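# Pull out the tray of the unbanded slide box

## Task

Push or pull the inner tray of the slide box that has no band so that it sticks out of its sleeve by several centimetres and stays there on its own; a smaller protrusion earns partial credit, more for farther out. The banded slide box must end up roughly where it started with its tray still closed, otherwise the attempt fails. Anything that stays in place only because the robot is holding it is not counted.

## Robot and tools

Robot: two arms, left_arm and right_arm, each with a parallel two-finger gripper. A shared scene frame is used everywhere: origin on the table surface midway between the arms, +z up, +x away from the robot over the table, and left_arm sits toward +y. The names left and right do not refer to image sides. Arm bases (URDF root) are at left_arm (-0.028, +0.322, 0) and right_arm (+0.015, -0.262, 0) m, each turned slightly about z. Mounting plates and the metal frame behind the arms are fixed obstacles and count as part of the nearby arm for "too close" warnings.

Gripper axes: the fingers extend along the gripper's own +z and close along its own y. The reported end_effector_position is the point between the pads, roughly 1 cm short of the fingertips. Reported hand positions can be a bit wrong, more so when the arm is stretched out.

execute_actions(actions): actions is a list of up to 15 actions; each action is a table of up to 15 rows, each row lasting one control step of 1/30 s. If fewer than 15 rows are given, the final row is repeated to fill 15 steps. Each row is a single flat list of 14 numbers covering both arms: left_arm dx, dy, dz, rx, ry, rz, opening, then right_arm in the same seven-number order. All values lie in -1 to 1. dx..rz are an offset, not a pose: they are expressed in that gripper's own axes and measured from the gripper's pose at the start of the action (for a call's first action, the pose shown in the latest result). Every row refers back to that same start, not to the row before. Scale: 1.0 equals 0.6 m of translation or 180 degrees of rotation; rx, ry, rz form one rotation vector. opening is absolute: +1 fully open (0.094 m), -1 closed. An empty list just returns state and images.

move(target, speed, blocking): target is one 14-number row laid out as above, an offset in each gripper's own axes from the pose in the latest result that shows one, with the same scaling; each gripper travels in a straight line toward it and both paths finish together, lasting 0.5 to 10 s (cut off at 10 s). speed is the top path speed in m/s, 0.002 to 0.5, default 0.25; rotation is capped at twice that in rad/s. Openings are sent at the start. Moves do not avoid obstacles or the other arm, and grippers lag, wander and can overshoot speed near full reach. Faster contact and aiming deeper past a surface both mean harder impacts. With blocking=false the result arrives after 0.5 s while the arm keeps going; until a result reports the move over, further moves and execute_actions are rejected, so use wait or stop. The extra "move:" line reports the ending (done, off_target, moving, held, fault), any limits (paced = target clipped; held = some steps blocked, after which the arm can jump faster than speed), and each gripper's remaining distance.

wait(seconds): 0 to 10 s, arms keep their last command; returns early if a running move finishes. stop(): brakes a running move; needs stopping distance, fingers continue. zoom_image(camera, region): enlarged view of [x0, y0, x1, y1] pixels (max 504x504) from cam_high, cam_low, cam_left_wrist or cam_right_wrist. read_manual(section) returns URDF licence text only. finished_scene(scene) ends the current scene, passing its number; irreversible, and the goal must already hold stably.

Control behaviour: each step, the commanded pose is clipped to within 70 mm and 16 degrees of the measured pose, then joints follow via damped IK, favouring position over orientation. Big offsets may need several actions; after an action the arm goes at most to its last clipped pose. Arms tend to settle a centimetre or more low, and repeated zero offsets let them sag further. To keep an arm in place, send the correction back to the desired pose in the first call of a reply, zeros afterwards, raising the aim if it still sags. "Hand target" lines show where the controller currently drives each gripper; "pose unreachable" means the clearance check altered that arm's command.

Joint ranges (rad): waist -2.880..2.880, shoulder 0..3.142, elbow 0..3.019, wrist pitch -1.693..1.571, wrist yaw -1.571..1.571, wrist roll -2.094..2.094; elbows never fully straighten.

Results: the state line lists each gripper's position (m) and quat_wxyz; grip_measured gives finger opening on the command scale (last joint value is metres). Readings may be off by about 1 mm. To grip, command about 0.03 below grip_measured; less for a lighter hold. Pad force tops out near 50-62 N, weaker on parts under 2 mm thick. Joint torques are raw drive outputs, nonzero even in free air.

Cameras: cam_high, cam_low and two fisheye wrist cameras, all 504x504, with calibration supplied; actual poses may deviate slightly.

Avoid: knocking anything off the table, disturbing or opening the banded box, hard pushes, slams, drops, arms colliding. The simulation runs during thinking while the last command is held. Holding loads heats motors; MOTOR HOT warns at 85 °C and at 100 °C the arm faults and drops. Occasional external tugs on held parts or pushes on loose objects can occur. Leave the tray resting free, released, before ending.

Each tool is called after ">>>" by a JSON object that holds its "op" and its "data", one argument or row to a line.

## Session

>>> {"op": "execute_actions", "data": {
  "actions": []
}}

Scene clock: 0.00 s.
left_arm: end_effector_position=(+0.2705, +0.5772, +0.3391) grip_measured=+1.000 end_effector_quat_wxyz=(+0.045, -0.183, +0.867, +0.461) | right_arm: end_effector_position=(+0.5122, -0.8052, +0.2241) grip_measured=+1.000 end_effector_quat_wxyz=(+0.639, +0.634, +0.137, -0.413)
Joint positions: left_arm=[ 0.479  1.147  1.156 -1.246 -0.922  0.104  0.094] | right_arm=[-0.802  2.239  1.593  1.235  1.281  0.213  0.094]
Joint velocities: left_arm=[ 0.005 -0.005 -0.002 -0.012  0.022 -0.051  0.   ] | right_arm=[-0.015 -0.015  0.002 -0.017  0.022  0.022  0.   ]
Joint torques (N m, as the arm reports them, + toward a larger angle): no reading
Motor temperatures (°C, as the motors report them): left_arm=[23 24 23 21 24 23] | right_arm=[24 23 21 20 20 24]
Hand target (left_arm): +0.275, +0.579, +0.347; +0.053, -0.187, +0.865, +0.462
Hand target (right_arm): +0.515, -0.807, +0.227; +0.642, +0.634, +0.132, -0.411

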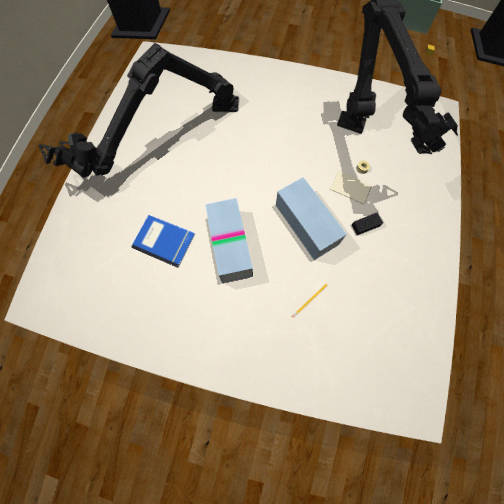

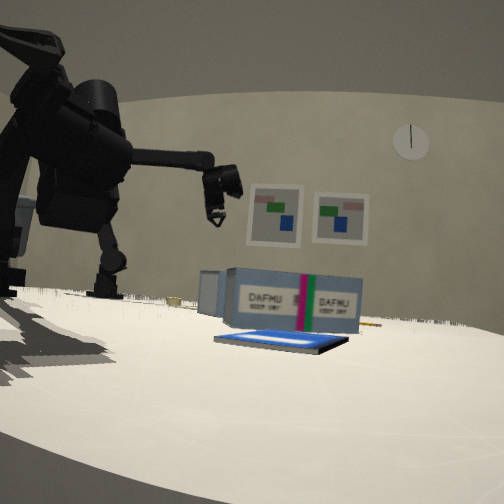

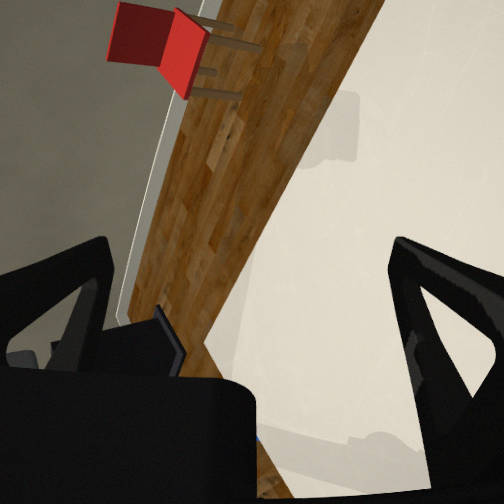

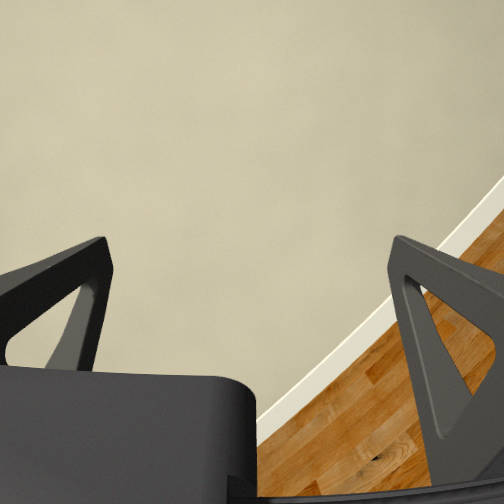

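>>> {"op": "zoom_image", "data": {
  "camera": "cam_high",
  "region": [190, 150, 410, 320]
}}

>>> {"op": "zoom_image", "data": {
  "camera": "cam_low",
  "region": [150, 240, 400, 370]
}}

Region (190, 150, 410, 320) of cam_high's 504x504 image, scaled by 2.291, with more detail than that image has; it fills the top 389 rows of this view, and the rest is white.

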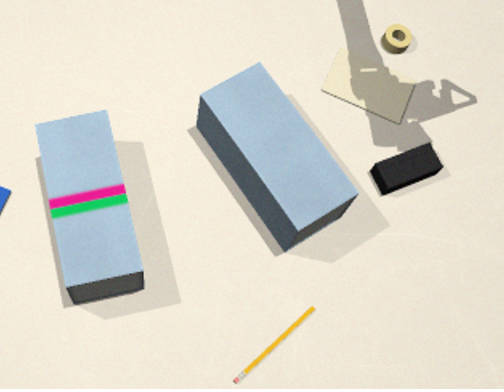

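Region (150, 240, 400, 370) of cam_low's 504x504 image, scaled by 2.016, with more detail than that image has; it fills the top 262 rows of this view, and the rest is white.

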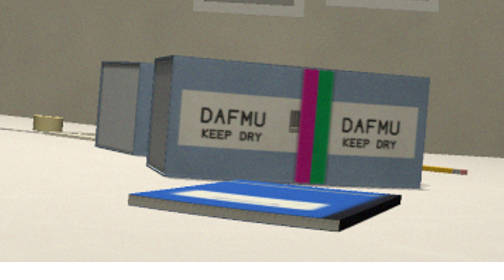

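>>> {"op": "move", "data": {
  "target": [-0.1755,-0.6813,-0.3648,0.272,0.1452,-0.1084,0.2,-0.336,-0.033,-0.537,-0.4172,0.3633,-0.279,-1],
  "speed": 0.3
}}

Scene clock: 5.17 s.
left_arm: end_effector_position=(+0.5195, +0.2315, +0.1626) grip_measured=+0.203 end_effector_quat_wxyz=(-0.014, -0.378, +0.926, +0.011) | right_arm: end_effector_position=(+0.4686, -0.4328, +0.2646) grip_measured=-0.985 end_effector_quat_wxyz=(+0.477, +0.155, +0.861, -0.091)
Joint positions: left_arm=[-0.038  1.839  1.657 -1.423 -0.004 -0.938  0.056] | right_arm=[-0.554  1.093  0.819 -0.284  0.01  -0.005  0.001]
Joint velocities: left_arm=[-0.005  0.015  0.022  0.002 -0.081 -0.037 -0.   ] | right_arm=[-0.005 -0.005 -0.002 -0.022 -0.037 -0.095  0.001]
Joint torques (N m, as the arm reports them, + toward a larger angle): left_arm=[ -0.53 -14.28  14.45   0.99  -0.14   0.  ] | right_arm=[ 0.38 -7.9  13.38  1.05 -0.11 -0.2 ]
Motor temperatures (°C, as the motors report them): left_arm=[23 24 26 21 24 23] | right_arm=[24 24 23 20 20 24]
Hand target (left_arm): +0.539, +0.222, +0.171; +0.005, -0.380, +0.925, -0.002
Hand target (right_arm): +0.477, -0.433, +0.292; +0.492, +0.143, +0.853, -0.096
Off the commanded pose (left_arm): 0.021 m, 2 deg.
Off the commanded pose (right_arm): 0.040 m, 2 deg.
move: off_target (left_arm, right_arm)
camera_calibration (this result's frames):
cam_left_wrist: T_world_to_cam=[[0.699963, -0.712808, -0.0442277, -0.190004], [-0.547537, -0.575369, 0.60758, 0.320614], [-0.458535, -0.401067, -0.793026, 0.586056], [0, 0, 0, 1]] pos_world=[0.577271, 0.284082, 0.261556]
cam_right_wrist: T_world_to_cam=[[-0.35745, -0.933931, -0.00144359, -0.231507], [-0.86177, 0.330426, -0.384931, 0.65027], [0.359976, -0.136349, -0.922944, 0.138197], [0, 0, 0, 1]] pos_world=[0.427884, -0.412234, 0.377523]

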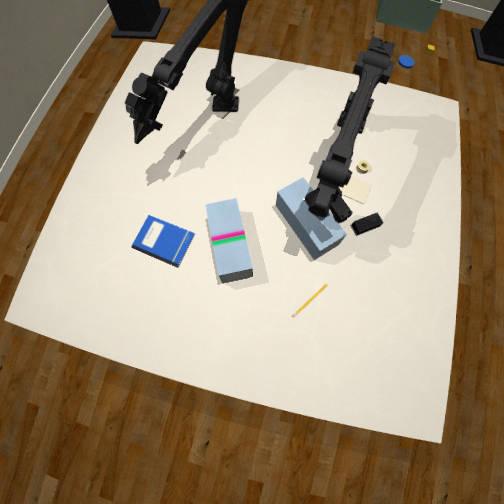

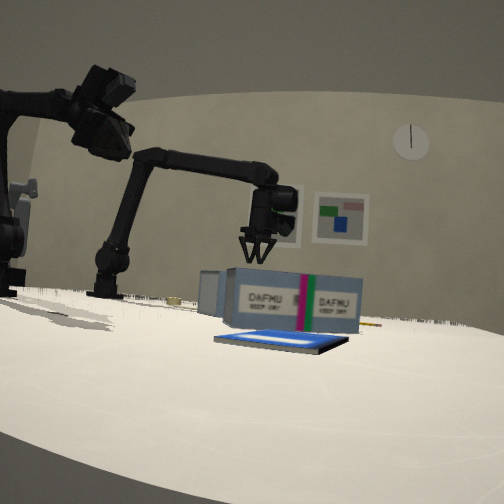

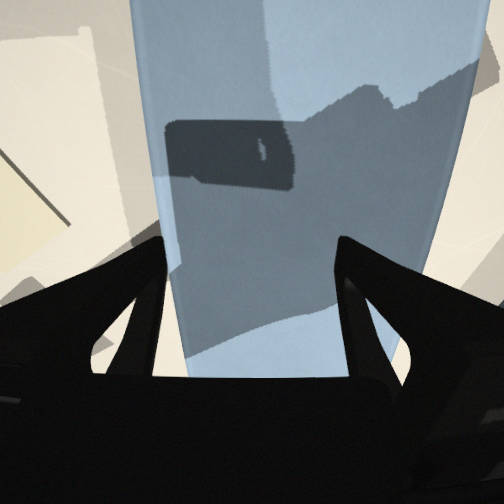

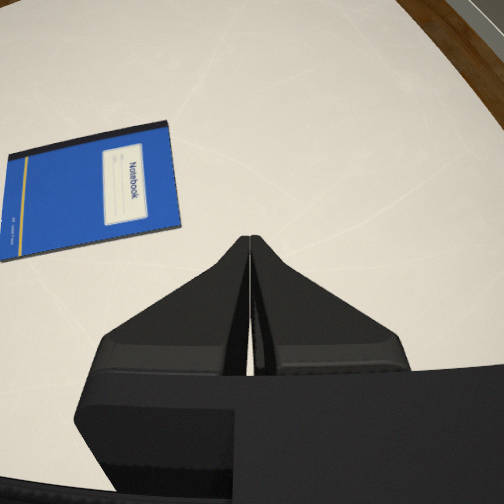

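>>> {"op": "move", "data": {
  "target": [-0.03,-0.045,0.04,0,0,0,0.2,0.4207,0.6382,-0.2917,-0.3369,-0.0852,-0.1435,-1],
  "speed": 0.3
}}

Scene clock: 7.90 s.
left_arm: end_effector_position=(+0.5292, +0.2299, +0.1348) grip_measured=+0.203 end_effector_quat_wxyz=(-0.030, -0.378, +0.925, +0.021) | right_arm: end_effector_position=(+0.3371, +0.0171, +0.1272) grip_measured=-0.985 end_effector_quat_wxyz=(+0.550, -0.305, +0.745, +0.224)
Joint positions: left_arm=[-0.038  1.905  1.679 -1.417 -0.004 -0.941  0.056] | right_arm=[ 0.48   1.261  0.305  0.656 -0.093 -0.031  0.001]
Joint velocities: left_arm=[-0.024 -0.005  0.002 -0.002 -0.022 -0.022 -0.001] | right_arm=[-0.005 -0.005 -0.007 -0.002 -0.037  0.037  0.   ]
Joint torques (N m, as the arm reports them, + toward a larger angle): left_arm=[  0.09 -14.92  14.24   0.9   -0.22   0.12] | right_arm=[-0.05 -6.02  7.56  2.63 -0.07 -0.2 ]
Motor temperatures (°C, as the motors report them): left_arm=[23 25 27 21 24 23] | right_arm=[24 24 23 20 20 24]
Hand target (left_arm): +0.549, +0.226, +0.138; -0.013, -0.378, +0.926, +0.011
Hand target (right_arm): +0.342, +0.022, +0.138; +0.565, -0.308, +0.732, +0.224
Off the commanded pose (left_arm): 0.022 m, 2 deg.
Off the commanded pose (right_arm): 0.014 m, 2 deg.
move: off_target (left_arm, right_arm)
camera_calibration (this result's frames):
cam_left_wrist: T_world_to_cam=[[0.699347, -0.710831, -0.0750538, -0.19516], [-0.523054, -0.580495, 0.624052, 0.327913], [-0.487164, -0.397172, -0.77777, 0.580015], [0, 0, 0, 1]] pos_world=[0.590563, 0.281991, 0.231836]
cam_right_wrist: T_world_to_cam=[[0.699691, -0.714383, -0.00950916, -0.217642], [-0.571231, -0.55139, -0.608, 0.280958], [0.429101, 0.430844, -0.79388, 0.0706112], [0, 0, 0, 1]] pos_world=[0.282475, -0.0309844, 0.22481]

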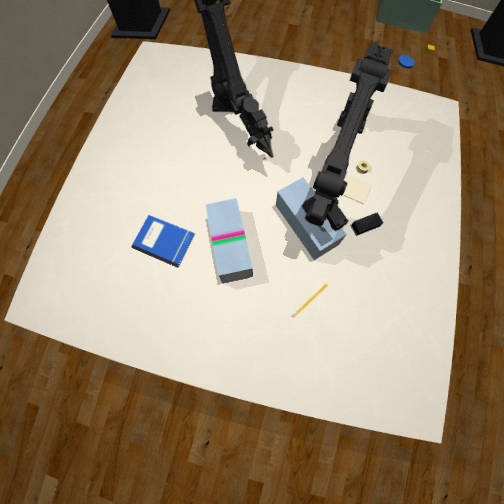

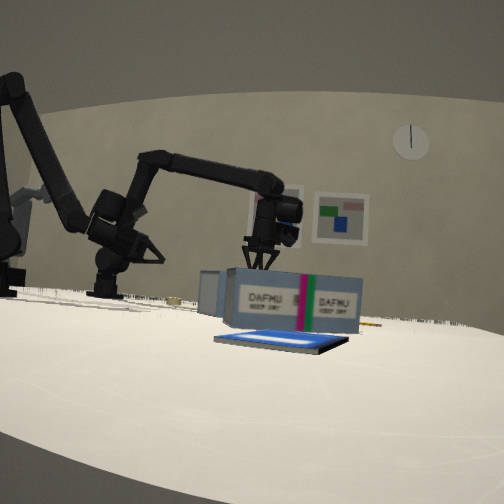

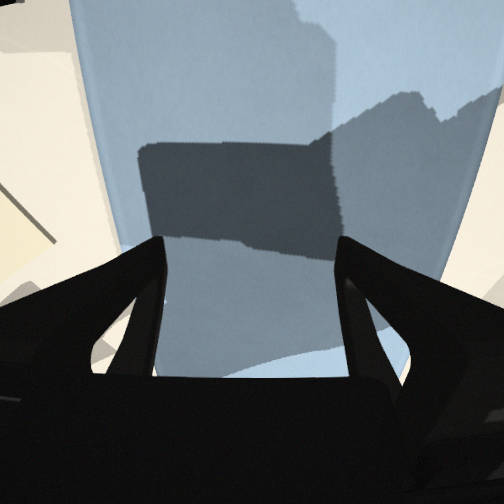

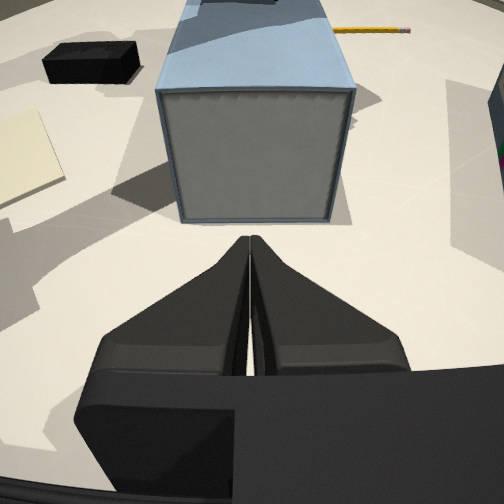

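>>> {"op": "move", "data": {
  "target": [-0.02,-0.055,0.02,0,0,0,0.2,0.0925,-0.005,0.053,0,-0.02,0,-1],
  "speed": 0.12
}}

Scene clock: 9.43 s.
left_arm: end_effector_position=(+0.5483, +0.2267, +0.1322) grip_measured=+0.202 end_effector_quat_wxyz=(-0.025, -0.379, +0.925, +0.018) | right_arm: end_effector_position=(+0.3469, +0.0256, +0.0596) grip_measured=-0.985 end_effector_quat_wxyz=(+0.564, -0.303, +0.733, +0.229)
Joint positions: left_arm=[-0.038  1.951  1.742 -1.422 -0.004 -0.941  0.056] | right_arm=[ 0.48   1.685  0.297  1.125 -0.096 -0.031  0.001]
Joint velocities: left_arm=[ 0.005  0.015  0.017 -0.007 -0.037  0.037 -0.   ] | right_arm=[-0.015  0.005  0.002 -0.002 -0.037 -0.037 -0.   ]
Joint torques (N m, as the arm reports them, + toward a larger angle): left_arm=[ -1.15 -14.08  13.56   0.06  -0.22  -0.03] | right_arm=[-0.36 -8.88  3.47  2.66 -0.13 -0.01]
Motor temperatures (°C, as the motors report them): left_arm=[23 25 28 21 24 23] | right_arm=[24 24 23 20 20 24]
Hand target (left_arm): +0.559, +0.216, +0.120; -0.029, -0.378, +0.925, +0.021
Hand target (right_arm): +0.350, +0.026, +0.065; +0.573, -0.297, +0.727, +0.234
Off the commanded pose (left_arm): 0.020 m, 1 deg.
Off the commanded pose (right_arm): 0.006 m, 1 deg.
move: off_target (left_arm)
camera_calibration (this result's frames):
cam_left_wrist: T_world_to_cam=[[0.70018, -0.710975, -0.0652957, -0.212718], [-0.530254, -0.579077, 0.619275, 0.34189], [-0.4781, -0.39898, -0.782455, 0.582113], [0, 0, 0, 1]] pos_world=[0.608537, 0.278996, 0.229864]
cam_right_wrist: T_world_to_cam=[[0.701825, -0.712323, -0.00616392, -0.220072], [-0.551586, -0.537941, -0.637474, 0.244703], [0.450771, 0.450795, -0.770448, -0.000276048], [0, 0, 0, 1]] pos_world=[0.289551, -0.0250017, 0.154423]

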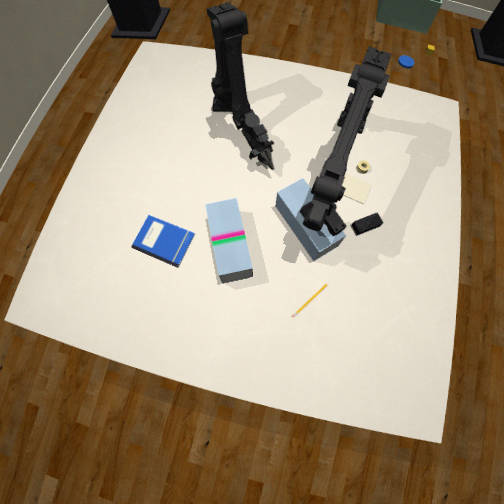

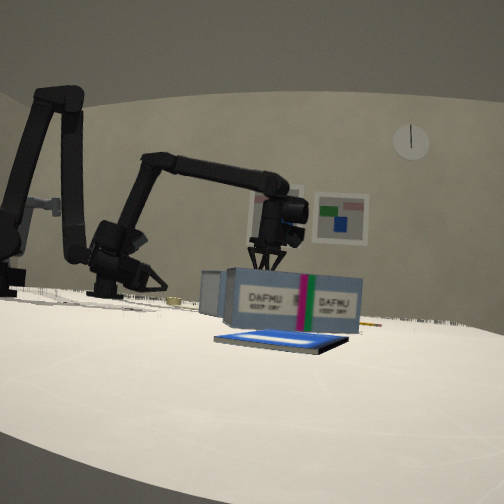

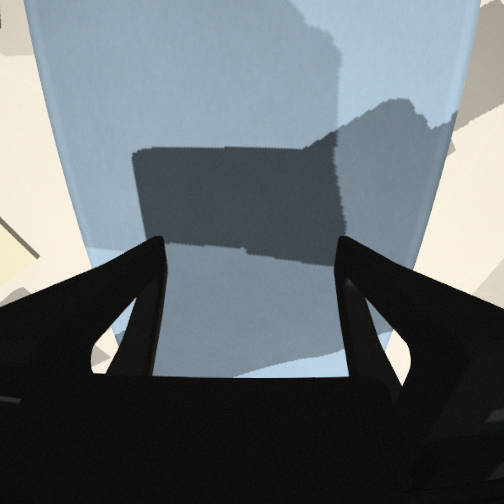

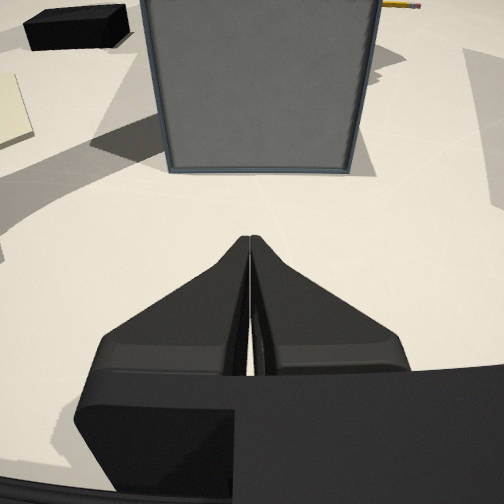

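>>> {"op": "move", "data": {
  "target": [0,0,0.065,0,0,0,0.2,-0.033,-0.008,0.095,0,-0.005,0,-1],
  "speed": 0.05
}}

Scene clock: 11.00 s.
left_arm: end_effector_position=(+0.5478, +0.2268, +0.1300) grip_measured=+0.202 end_effector_quat_wxyz=(-0.006, -0.379, +0.925, +0.006) | right_arm: end_effector_position=(+0.3881, +0.0583, +0.0694) grip_measured=-0.985 end_effector_quat_wxyz=(+0.575, -0.300, +0.726, +0.232)
Joint positions: left_arm=[-0.038  1.922  1.692 -1.359 -0.004 -0.941  0.056] | right_arm=[ 0.48   1.727  0.435  1.057 -0.094 -0.031  0.001]
Joint velocities: left_arm=[-0.015 -0.024 -0.002 -0.007  0.051 -0.022 -0.001] | right_arm=[ 0.005  0.005 -0.002  0.007 -0.022  0.022 -0.   ]
Joint torques (N m, as the arm reports them, + toward a larger angle): left_arm=[  0.49 -14.03   7.56   1.68  -0.24   0.1 ] | right_arm=[ 0.38 -9.21  5.72  1.11  0.08 -0.04]
Motor temperatures (°C, as the motors report them): left_arm=[23 25 28 21 24 23] | right_arm=[24 24 23 20 20 24]
Hand target (left_arm): +0.544, +0.228, +0.094; -0.025, -0.379, +0.925, +0.018
Hand target (right_arm): +0.392, +0.065, +0.065; +0.570, -0.301, +0.729, +0.232
Off the commanded pose (left_arm): 0.037 m, 2 deg.
Off the commanded pose (right_arm): 0.010 m, 1 deg.
move: off_target (left_arm)
camera_calibration (this result's frames):
cam_left_wrist: T_world_to_cam=[[0.702228, -0.711313, -0.0301647, -0.218034], [-0.556417, -0.574756, 0.600046, 0.35887], [-0.444158, -0.404585, -0.799396, 0.565052], [0, 0, 0, 1]] pos_world=[0.603763, 0.279784, 0.229785]
cam_right_wrist: T_world_to_cam=[[0.700605, -0.713543, -0.00301342, -0.225267], [-0.538713, -0.526167, -0.657979, 0.287044], [0.46791, 0.462607, -0.75303, -0.0345936], [0, 0, 0, 1]] pos_world=[0.328644, 0.00629862, 0.16214]

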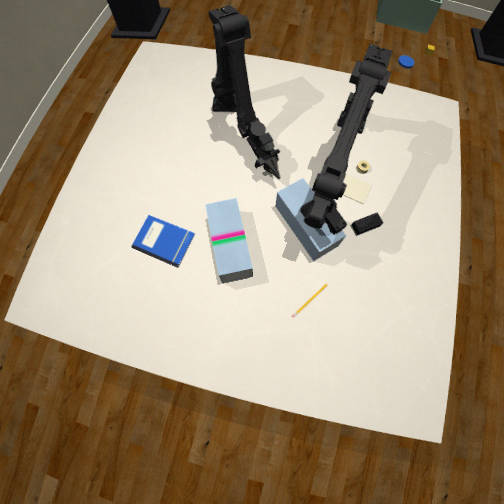

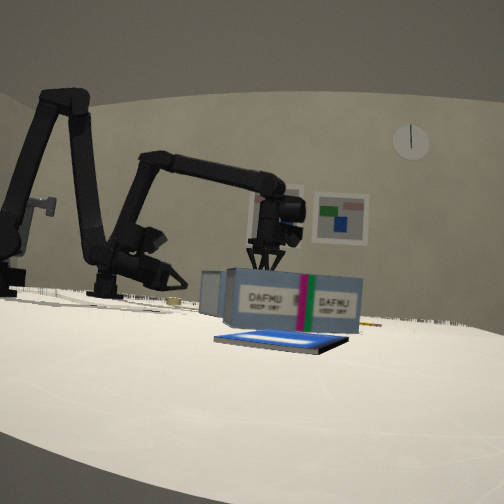

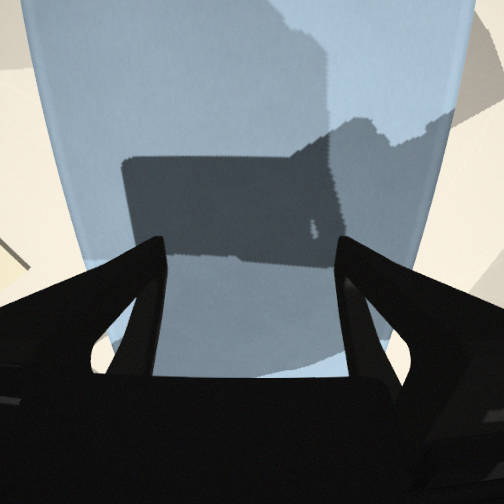

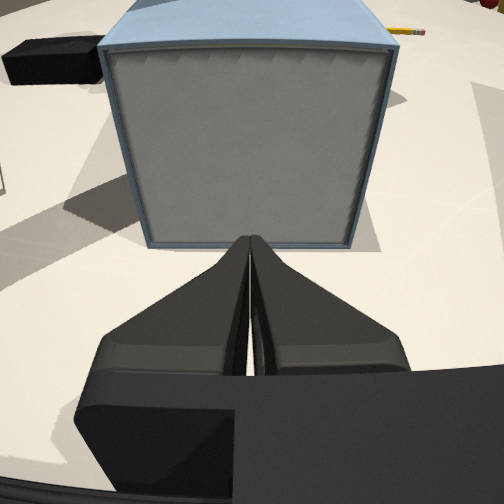

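>>> {"op": "move", "data": {
  "target": [0,0,0.065,0,0,0,0.2,0.003,0.012,0.103,0,0,0,-1],
  "speed": 0.04
}}

Scene clock: 13.00 s.
left_arm: end_effector_position=(+0.5475, +0.2268, +0.1291) grip_measured=+0.202 end_effector_quat_wxyz=(+0.010, -0.379, +0.925, -0.004) | right_arm: end_effector_position=(+0.4212, +0.0979, +0.0590) grip_measured=-0.985 end_effector_quat_wxyz=(+0.580, -0.300, +0.722, +0.229)
Joint positions: left_arm=[-0.038  1.897  1.652 -1.305 -0.004 -0.941  0.056] | right_arm=[ 0.508  1.837  0.575  1.037 -0.062 -0.031  0.001]
Joint velocities: left_arm=[ 0.005 -0.015 -0.027 -0.007 -0.051  0.007  0.   ] | right_arm=[-0.005 -0.005 -0.007  0.007 -0.051 -0.022 -0.   ]
Joint torques (N m, as the arm reports them, + toward a larger angle): left_arm=[  0.13 -13.63   7.62   1.93  -0.24   0.13] | right_arm=[  0.59 -11.     6.12   1.12   0.09   0.01]
Motor temperatures (°C, as the motors report them): left_arm=[23 25 28 21 24 23] | right_arm=[24 24 23 20 20 24]
Hand target (left_arm): +0.545, +0.227, +0.092; -0.007, -0.379, +0.925, +0.006
Hand target (right_arm): +0.425, +0.106, +0.054; +0.575, -0.300, +0.725, +0.231
Off the commanded pose (left_arm): 0.038 m, 2 deg.
Off the commanded pose (right_arm): 0.010 m, 1 deg.
move: off_target (left_arm)
camera_calibration (this result's frames):
cam_left_wrist: T_world_to_cam=[[0.702782, -0.711404, 0.00131863, -0.222225], [-0.579107, -0.571009, 0.581879, 0.37321], [-0.413199, -0.409698, -0.813274, 0.55027], [0, 0, 0, 1]] pos_world=[0.599675, 0.280459, 0.23065]
cam_right_wrist: T_world_to_cam=[[0.69901, -0.715094, 0.00504703, -0.21988], [-0.531577, -0.524316, -0.66522, 0.316075], [0.478341, 0.462313, -0.74663, -0.0809719], [0, 0, 0, 1]] pos_world=[0.360448, 0.0459229, 0.150913]

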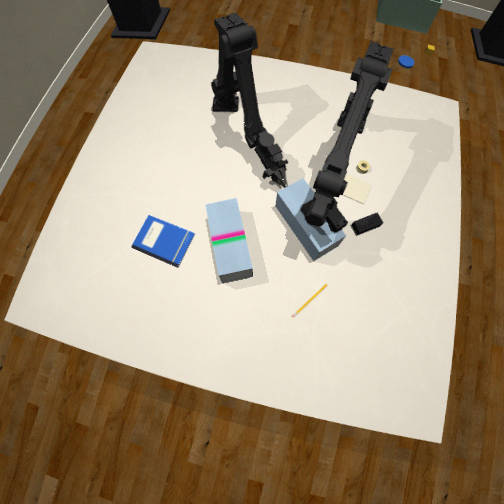

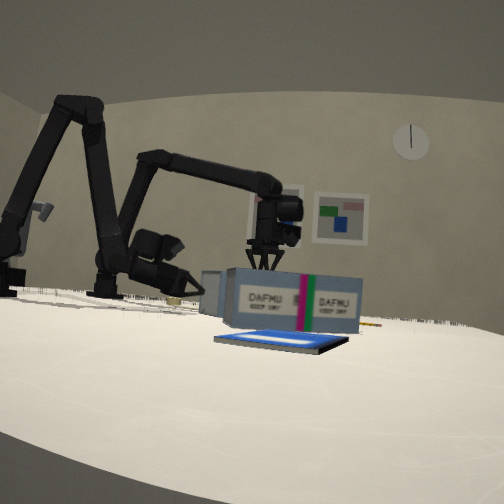

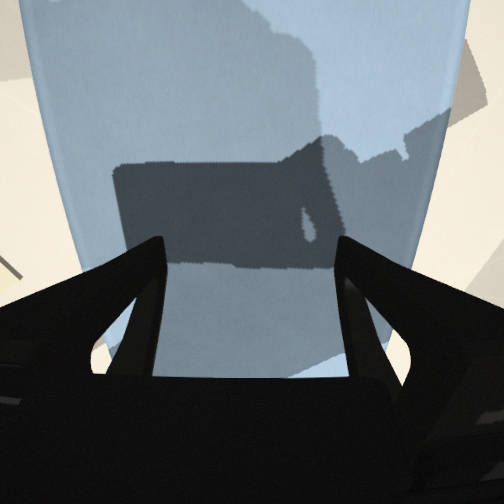

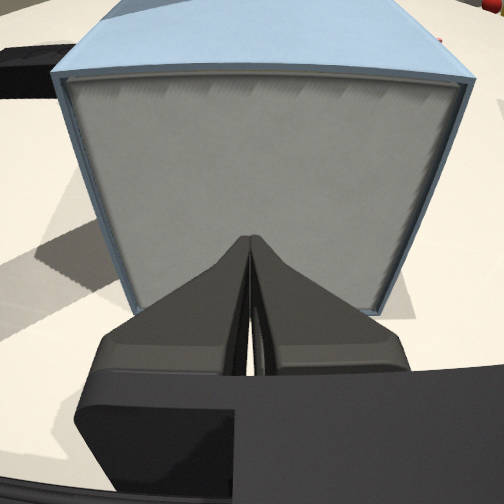

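>>> {"op": "move", "data": {
  "target": [0,0,0.065,0,0,0,0.2,-0.008,0,0.09,0,0,0,-1],
  "speed": 0.03
}}

Scene clock: 15.17 s.
left_arm: end_effector_position=(+0.5616, +0.2347, +0.1311) grip_measured=+0.202 end_effector_quat_wxyz=(+0.047, -0.383, +0.922, -0.016) | right_arm: end_effector_position=(+0.4498, +0.1205, +0.0616) grip_measured=-0.985 end_effector_quat_wxyz=(+0.587, -0.296, +0.719, +0.228)
Joint positions: left_arm=[-0.026  1.881  1.631 -1.225 -0.021 -0.938  0.056] | right_arm=[ 0.508  1.883  0.675  0.998 -0.054 -0.031  0.001]
Joint velocities: left_arm=[-0.005  0.005  0.012  0.002  0.037 -0.007 -0.001] | right_arm=[-0.015  0.005 -0.007  0.007  0.066  0.007  0.001]
Joint torques (N m, as the arm reports them, + toward a larger angle): left_arm=[ -0.87 -13.8    6.75   0.94   0.39   0.11] | right_arm=[  0.83 -10.72   8.52   0.63   0.03  -0.04]
Motor temperatures (°C, as the motors report them): left_arm=[23 26 27 21 24 23] | right_arm=[24 24 23 20 20 24]
Hand target (left_arm): +0.547, +0.228, +0.092; +0.010, -0.379, +0.925, -0.004
Hand target (right_arm): +0.458, +0.135, +0.053; +0.580, -0.300, +0.722, +0.229
Off the commanded pose (left_arm): 0.044 m, 4 deg.
Off the commanded pose (right_arm): 0.020 m, 1 deg.
move: off_target (left_arm, right_arm)
camera_calibration (this result's frames):
cam_left_wrist: T_world_to_cam=[[0.707979, -0.704367, 0.0513156, -0.237639], [-0.615945, -0.580287, 0.532802, 0.414039], [-0.34551, -0.40882, -0.844682, 0.526769], [0, 0, 0, 1]] pos_world=[0.605273, 0.28823, 0.236546]
cam_right_wrist: T_world_to_cam=[[0.693042, -0.720854, 0.00784451, -0.220581], [-0.527061, -0.51409, -0.676696, 0.342309], [0.491832, 0.464845, -0.73622, -0.110184], [0, 0, 0, 1]] pos_world=[0.387482, 0.0681891, 0.15225]

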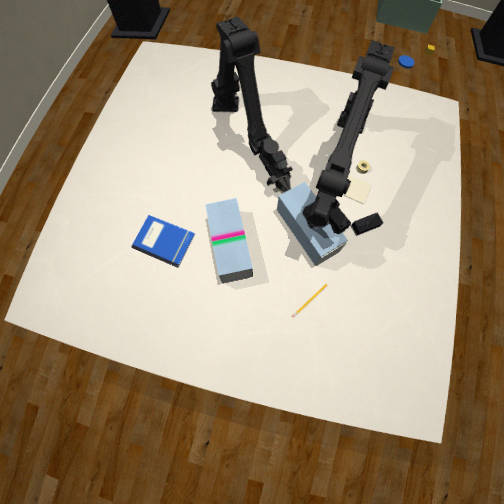

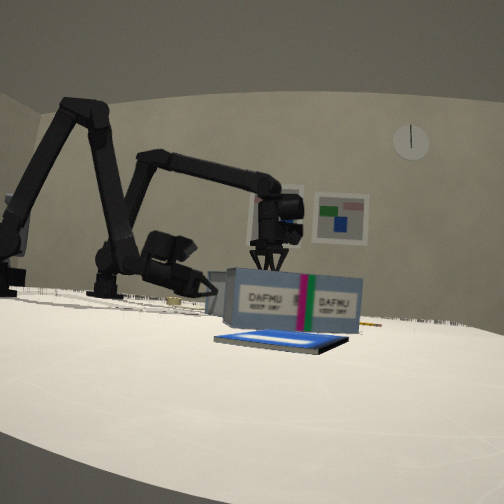

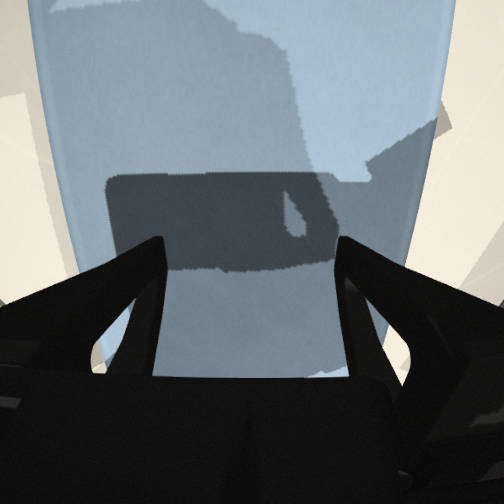

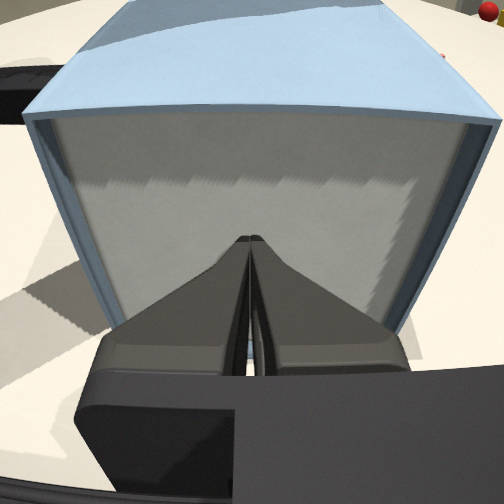

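>>> {"op": "move", "data": {
  "target": [0.05,0,0.095,0,0,0,0.2,-0.005,0.01,0.1,0,0,0,-1],
  "speed": 0.03
}}

Scene clock: 17.70 s.
left_arm: end_effector_position=(+0.5670, +0.2381, +0.1331) grip_measured=+0.202 end_effector_quat_wxyz=(+0.099, -0.388, +0.916, -0.035) | right_arm: end_effector_position=(+0.4811, +0.1472, +0.0620) grip_measured=-0.985 end_effector_quat_wxyz=(+0.594, -0.290, +0.716, +0.224)
Joint positions: left_arm=[-0.026  1.827  1.546 -1.083 -0.044 -0.948  0.056] | right_arm=[ 0.515  1.942  0.793  0.953 -0.032 -0.031  0.001]
Joint velocities: left_arm=[ 0.005 -0.005 -0.012  0.007 -0.022  0.022  0.   ] | right_arm=[-0.005 -0.005 -0.007  0.017  0.037  0.022  0.001]
Joint torques (N m, as the arm reports them, + toward a larger angle): left_arm=[ -3.38 -11.82   5.91   1.04   0.32  -0.16] | right_arm=[  1.21 -12.19   9.15   0.67  -0.03  -0.02]
Motor temperatures (°C, as the motors report them): left_arm=[23 26 27 21 24 23] | right_arm=[24 24 24 20 20 24]
Hand target (left_arm): +0.543, +0.216, +0.076; +0.047, -0.383, +0.922, -0.014
Hand target (right_arm): +0.487, +0.165, +0.053; +0.587, -0.296, +0.718, +0.228
Off the commanded pose (left_arm): 0.069 m, 6 deg.
Off the commanded pose (right_arm): 0.022 m, 1 deg.
move: off_target (left_arm, right_arm)
camera_calibration (this result's frames):
cam_left_wrist: T_world_to_cam=[[0.707431, -0.695082, 0.128071, -0.251291], [-0.663753, -0.591105, 0.458286, 0.457861], [-0.242843, -0.409213, -0.879529, 0.47822], [0, 0, 0, 1]] pos_world=[0.59781, 0.29167, 0.24296]
cam_right_wrist: T_world_to_cam=[[0.681875, -0.731356, 0.0128699, -0.216361], [-0.525935, -0.502428, -0.686264, 0.37113], [0.508369, 0.461177, -0.727239, -0.145656], [0, 0, 0, 1]] pos_world=[0.416768, 0.0954021, 0.151551]

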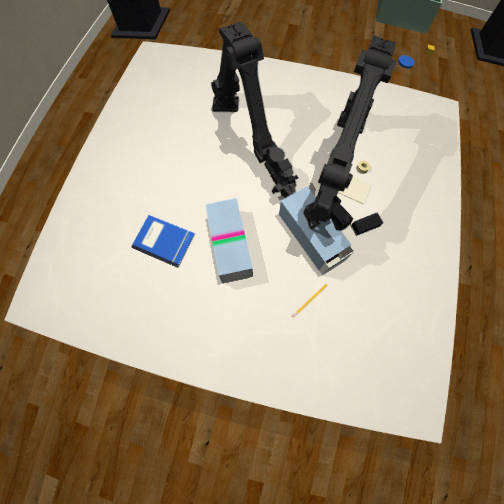

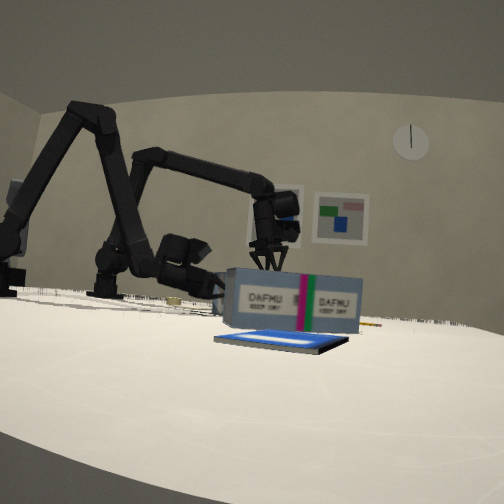

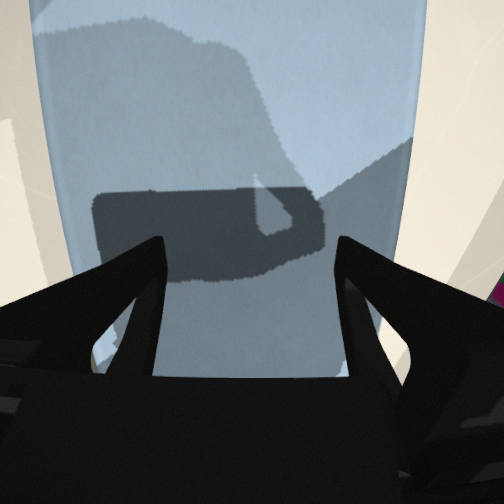

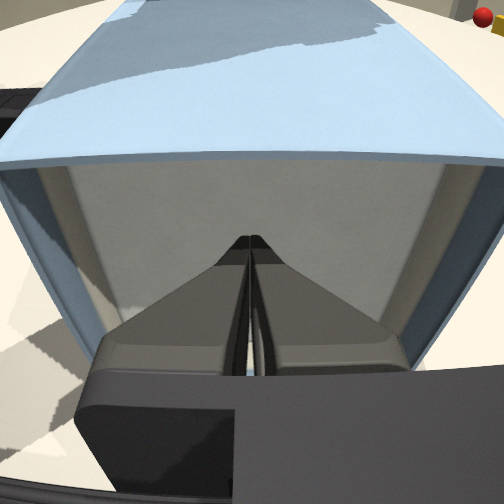

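>>> {"op": "move", "data": {
  "target": [0.055,0,0.09,-0.025,0.025,0,0.2,-0.005,0.015,0.085,0,0,0,-1],
  "speed": 0.03
}}

Scene clock: 20.20 s.
left_arm: end_effector_position=(+0.5674, +0.2390, +0.1333) grip_measured=+0.202 end_effector_quat_wxyz=(+0.101, -0.392, +0.914, -0.033) | right_arm: end_effector_position=(+0.5047, +0.1685, +0.0625) grip_measured=-0.985 end_effector_quat_wxyz=(+0.599, -0.285, +0.716, +0.218)
Joint positions: left_arm=[-0.026  1.827  1.546 -1.083 -0.05  -0.956  0.056] | right_arm=[ 0.522  1.987  0.887  0.911 -0.009 -0.031  0.001]
Joint velocities: left_arm=[-0.005 -0.015 -0.012 -0.012 -0.007 -0.066  0.   ] | right_arm=[ 0.015  0.005  0.012  0.012 -0.037  0.051 -0.001]
Joint torques (N m, as the arm reports them, + toward a larger angle): left_arm=[ -2.36 -10.68   8.67   0.4    0.4   -0.19] | right_arm=[  1.33 -13.47   9.66   0.77  -0.05  -0.02]
Motor temperatures (°C, as the motors report them): left_arm=[23 26 28 21 24 23] | right_arm=[24 24 24 20 20 24]
Hand target (left_arm): +0.552, +0.217, +0.078; +0.049, -0.390, +0.919, -0.013
Hand target (right_arm): +0.510, +0.188, +0.056; +0.594, -0.291, +0.716, +0.224
Off the commanded pose (left_arm): 0.064 m, 6 deg.
Off the commanded pose (right_arm): 0.022 m, 1 deg.
move: off_target (left_arm, right_arm)
camera_calibration (this result's frames):
cam_left_wrist: T_world_to_cam=[[0.713445, -0.68916, 0.126707, -0.255568], [-0.659182, -0.59877, 0.454921, 0.45824], [-0.237644, -0.408084, -0.881472, 0.475927], [0, 0, 0, 1]] pos_world=[0.597499, 0.292472, 0.243436]
cam_right_wrist: T_world_to_cam=[[0.669983, -0.742168, 0.0175863, -0.209381], [-0.528068, -0.49309, -0.69138, 0.394456], [0.521792, 0.453926, -0.722277, -0.17295], [0, 0, 0, 1]] pos_world=[0.438826, 0.117612, 0.151483]

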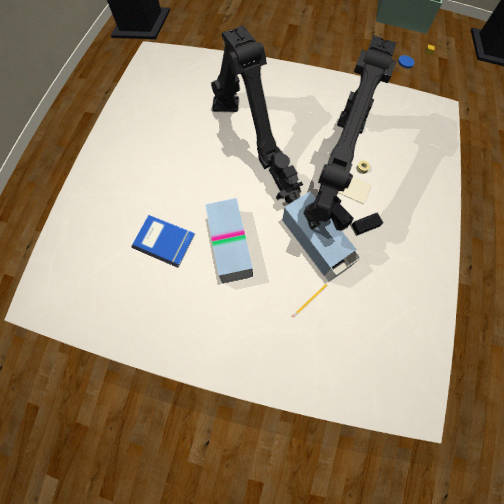

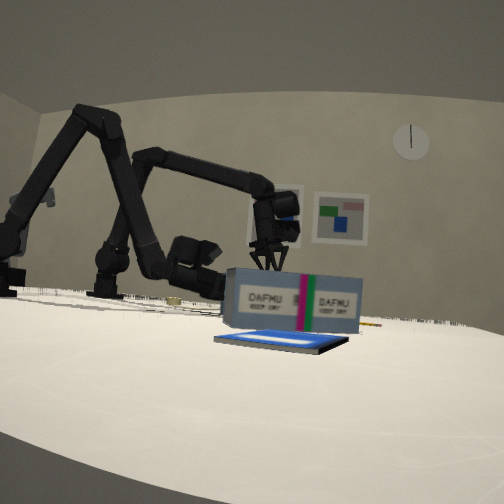

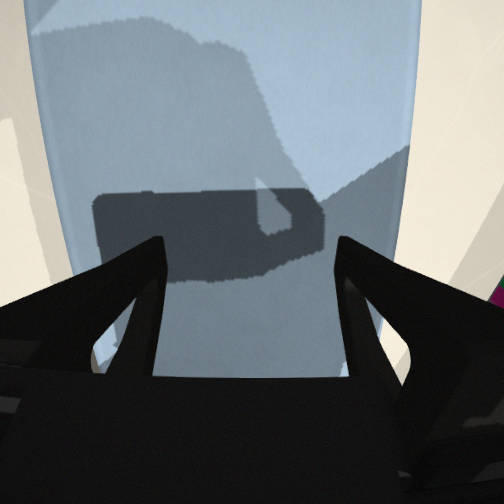

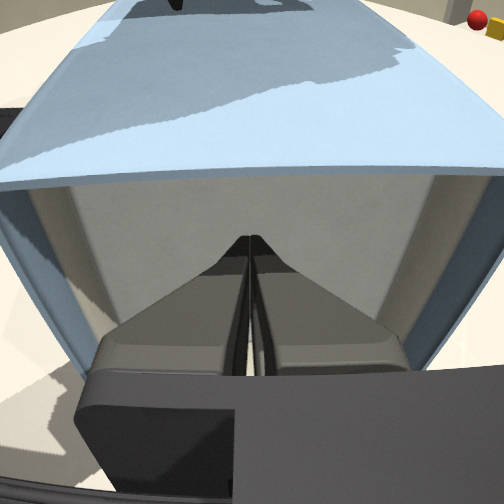

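>>> {"op": "zoom_image", "data": {
  "camera": "cam_high",
  "region": [260, 160, 400, 300]
}}

Region (260, 160, 400, 300) of cam_high's 504x504 image, scaled by 3.600, with more detail than that image has.

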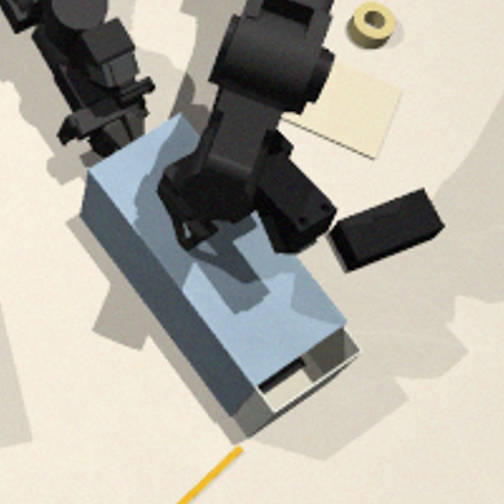

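>>> {"op": "move", "data": {
  "target": [-0.263,-0.032,-0.0125,-0.0443,0.0507,0,0.2,0,0,-0.005,0,0,0,-1],
  "speed": 0.12
}}

Scene clock: 22.60 s.
left_arm: end_effector_position=(+0.6753, +0.3376, +0.1666) grip_measured=+0.202 end_effector_quat_wxyz=(+0.002, -0.398, +0.918, -0.001) | right_arm: end_effector_position=(+0.5046, +0.1683, +0.0624) grip_measured=-0.985 end_effector_quat_wxyz=(+0.599, -0.285, +0.716, +0.218)
Joint positions: left_arm=[ 0.149  2.291  2.402 -1.677  0.001 -0.794  0.056] | right_arm=[ 0.522  1.987  0.886  0.911 -0.008 -0.031  0.001]
Joint velocities: left_arm=[-0.015 -0.005  0.017 -0.022 -0.022  0.051  0.002] | right_arm=[-0.005 -0.005  0.012 -0.012 -0.051  0.037 -0.001]
Joint torques (N m, as the arm reports them, + toward a larger angle): left_arm=[  0.79 -19.5   14.81  -0.28  -0.13   0.22] | right_arm=[ -0.09 -16.98   4.75   1.91  -0.02  -0.06]
Motor temperatures (°C, as the motors report them): left_arm=[23 26 28 21 24 23] | right_arm=[24 25 24 20 20 24]
Hand target (left_arm): +0.683, +0.342, +0.167; +0.006, -0.394, +0.919, -0.004
Hand target (right_arm): +0.503, +0.167, +0.063; +0.599, -0.285, +0.716, +0.218
Off the commanded pose (left_arm): 0.011 m, 1 deg.
Off the commanded pose (right_arm): 0.003 m, 0 deg.
joint sent to its limit (left arm) — the command would take joint 4 (wrist pitch) past its lower limit, so that joint was sent only as far as its limit.
move: off_target (left_arm)
camera_calibration (this result's frames):
cam_left_wrist: T_world_to_cam=[[0.731116, -0.682185, -0.0096599, -0.26039], [-0.545337, -0.592843, 0.592575, 0.47142], [-0.409972, -0.427973, -0.805458, 0.681645], [0, 0, 0, 1]] pos_world=[0.726914, 0.39357, 0.267169]
cam_right_wrist: T_world_to_cam=[[0.669709, -0.742414, 0.0176526, -0.209267], [-0.528419, -0.493103, -0.691103, 0.3944], [0.521789, 0.45351, -0.722541, -0.172875], [0, 0, 0, 1]] pos_world=[0.43876, 0.117518, 0.151356]

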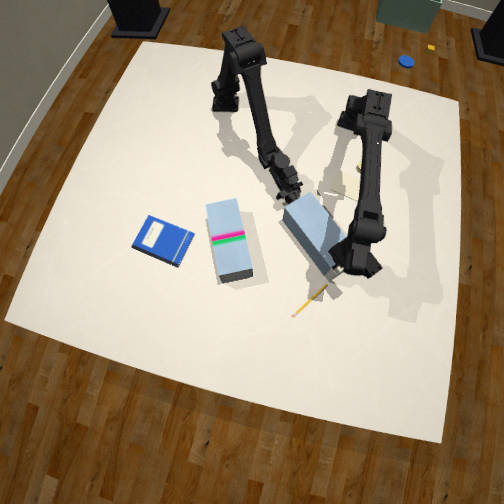

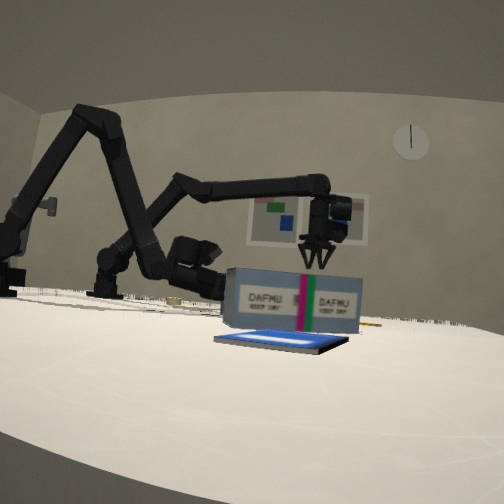

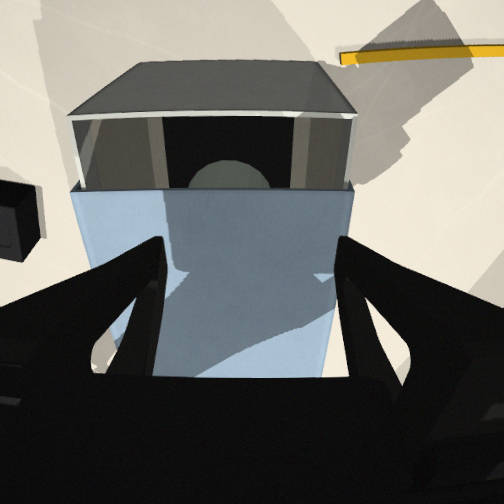

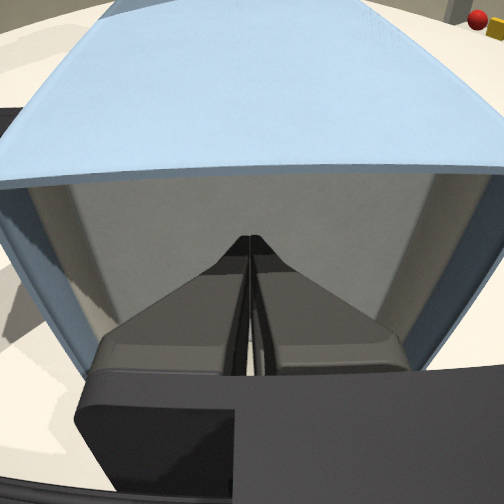

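>>> {"op": "move", "data": {
  "target": [-0.04,0.036,0.035,0,0,0,0.2,0,0,0,0,0,0,-1],
  "speed": 0.06
}}

Scene clock: 23.83 s.
left_arm: end_effector_position=(+0.6740, +0.3650, +0.1516) grip_measured=+0.202 end_effector_quat_wxyz=(+0.000, -0.401, +0.916, -0.001) | right_arm: end_effector_position=(+0.5046, +0.1683, +0.0624) grip_measured=-0.985 end_effector_quat_wxyz=(+0.599, -0.285, +0.716, +0.218)
Joint positions: left_arm=[ 0.188  2.288  2.358 -1.639  0.001 -0.762  0.056] | right_arm=[ 0.522  1.987  0.886  0.911 -0.008 -0.031  0.001]
Joint velocities: left_arm=[-0.005  0.005 -0.017  0.012  0.007 -0.007 -0.   ] | right_arm=[-0.005 -0.005  0.007 -0.032  0.037  0.007 -0.   ]
Joint torques (N m, as the arm reports them, + toward a larger angle): left_arm=[  1.04 -20.75   9.42   1.14  -0.22   0.24] | right_arm=[ -0.03 -16.61   5.39   1.74   0.    -0.06]
Motor temperatures (°C, as the motors report them): left_arm=[23 27 28 21 24 23] | right_arm=[24 25 24 20 20 24]
Hand target (left_arm): +0.675, +0.370, +0.146; +0.002, -0.398, +0.917, -0.001
Hand target (right_arm): +0.505, +0.168, +0.062; +0.599, -0.285, +0.716, +0.218
Off the commanded pose (left_arm): 0.008 m, 0 deg.
Off the commanded pose (right_arm): 0.000 m, 0 deg.
move: done
camera_calibration (this result's frames):
cam_left_wrist: T_world_to_cam=[[0.735741, -0.67715, -0.0123791, -0.245476], [-0.539011, -0.596521, 0.594668, 0.492573], [-0.410063, -0.430849, -0.803876, 0.681584], [0, 0, 0, 1]] pos_world=[0.725602, 0.421266, 0.251953]
cam_right_wrist: T_world_to_cam=[[0.669709, -0.742414, 0.0176526, -0.209267], [-0.528419, -0.493103, -0.691103, 0.3944], [0.521789, 0.45351, -0.722541, -0.172875], [0, 0, 0, 1]] pos_world=[0.43876, 0.117518, 0.151356]

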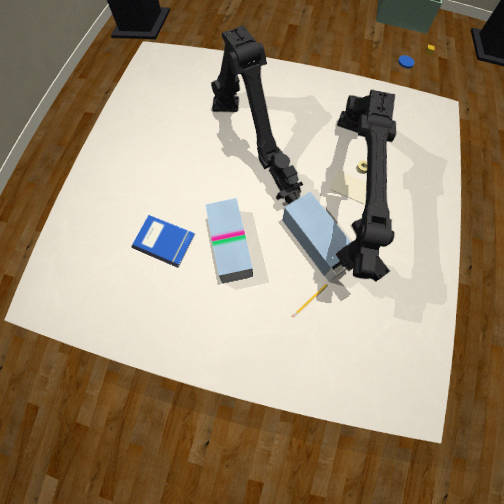

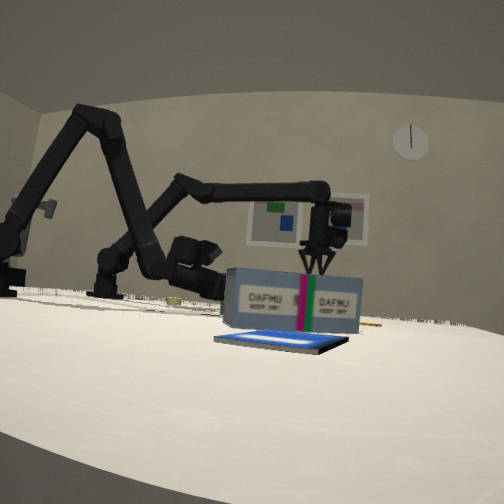

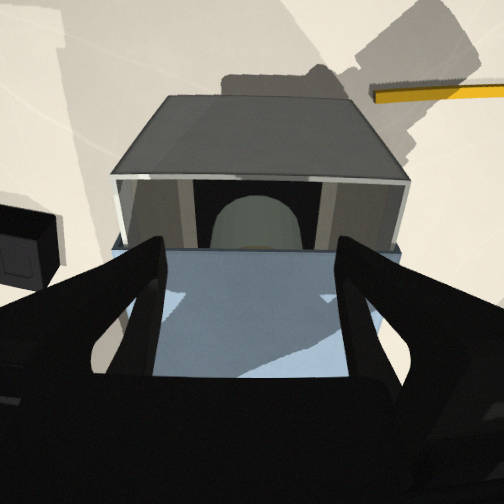

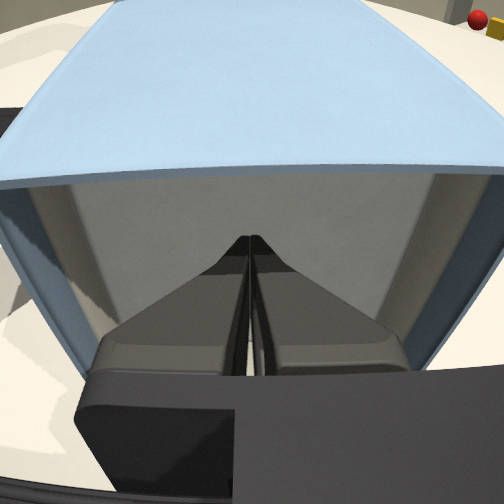

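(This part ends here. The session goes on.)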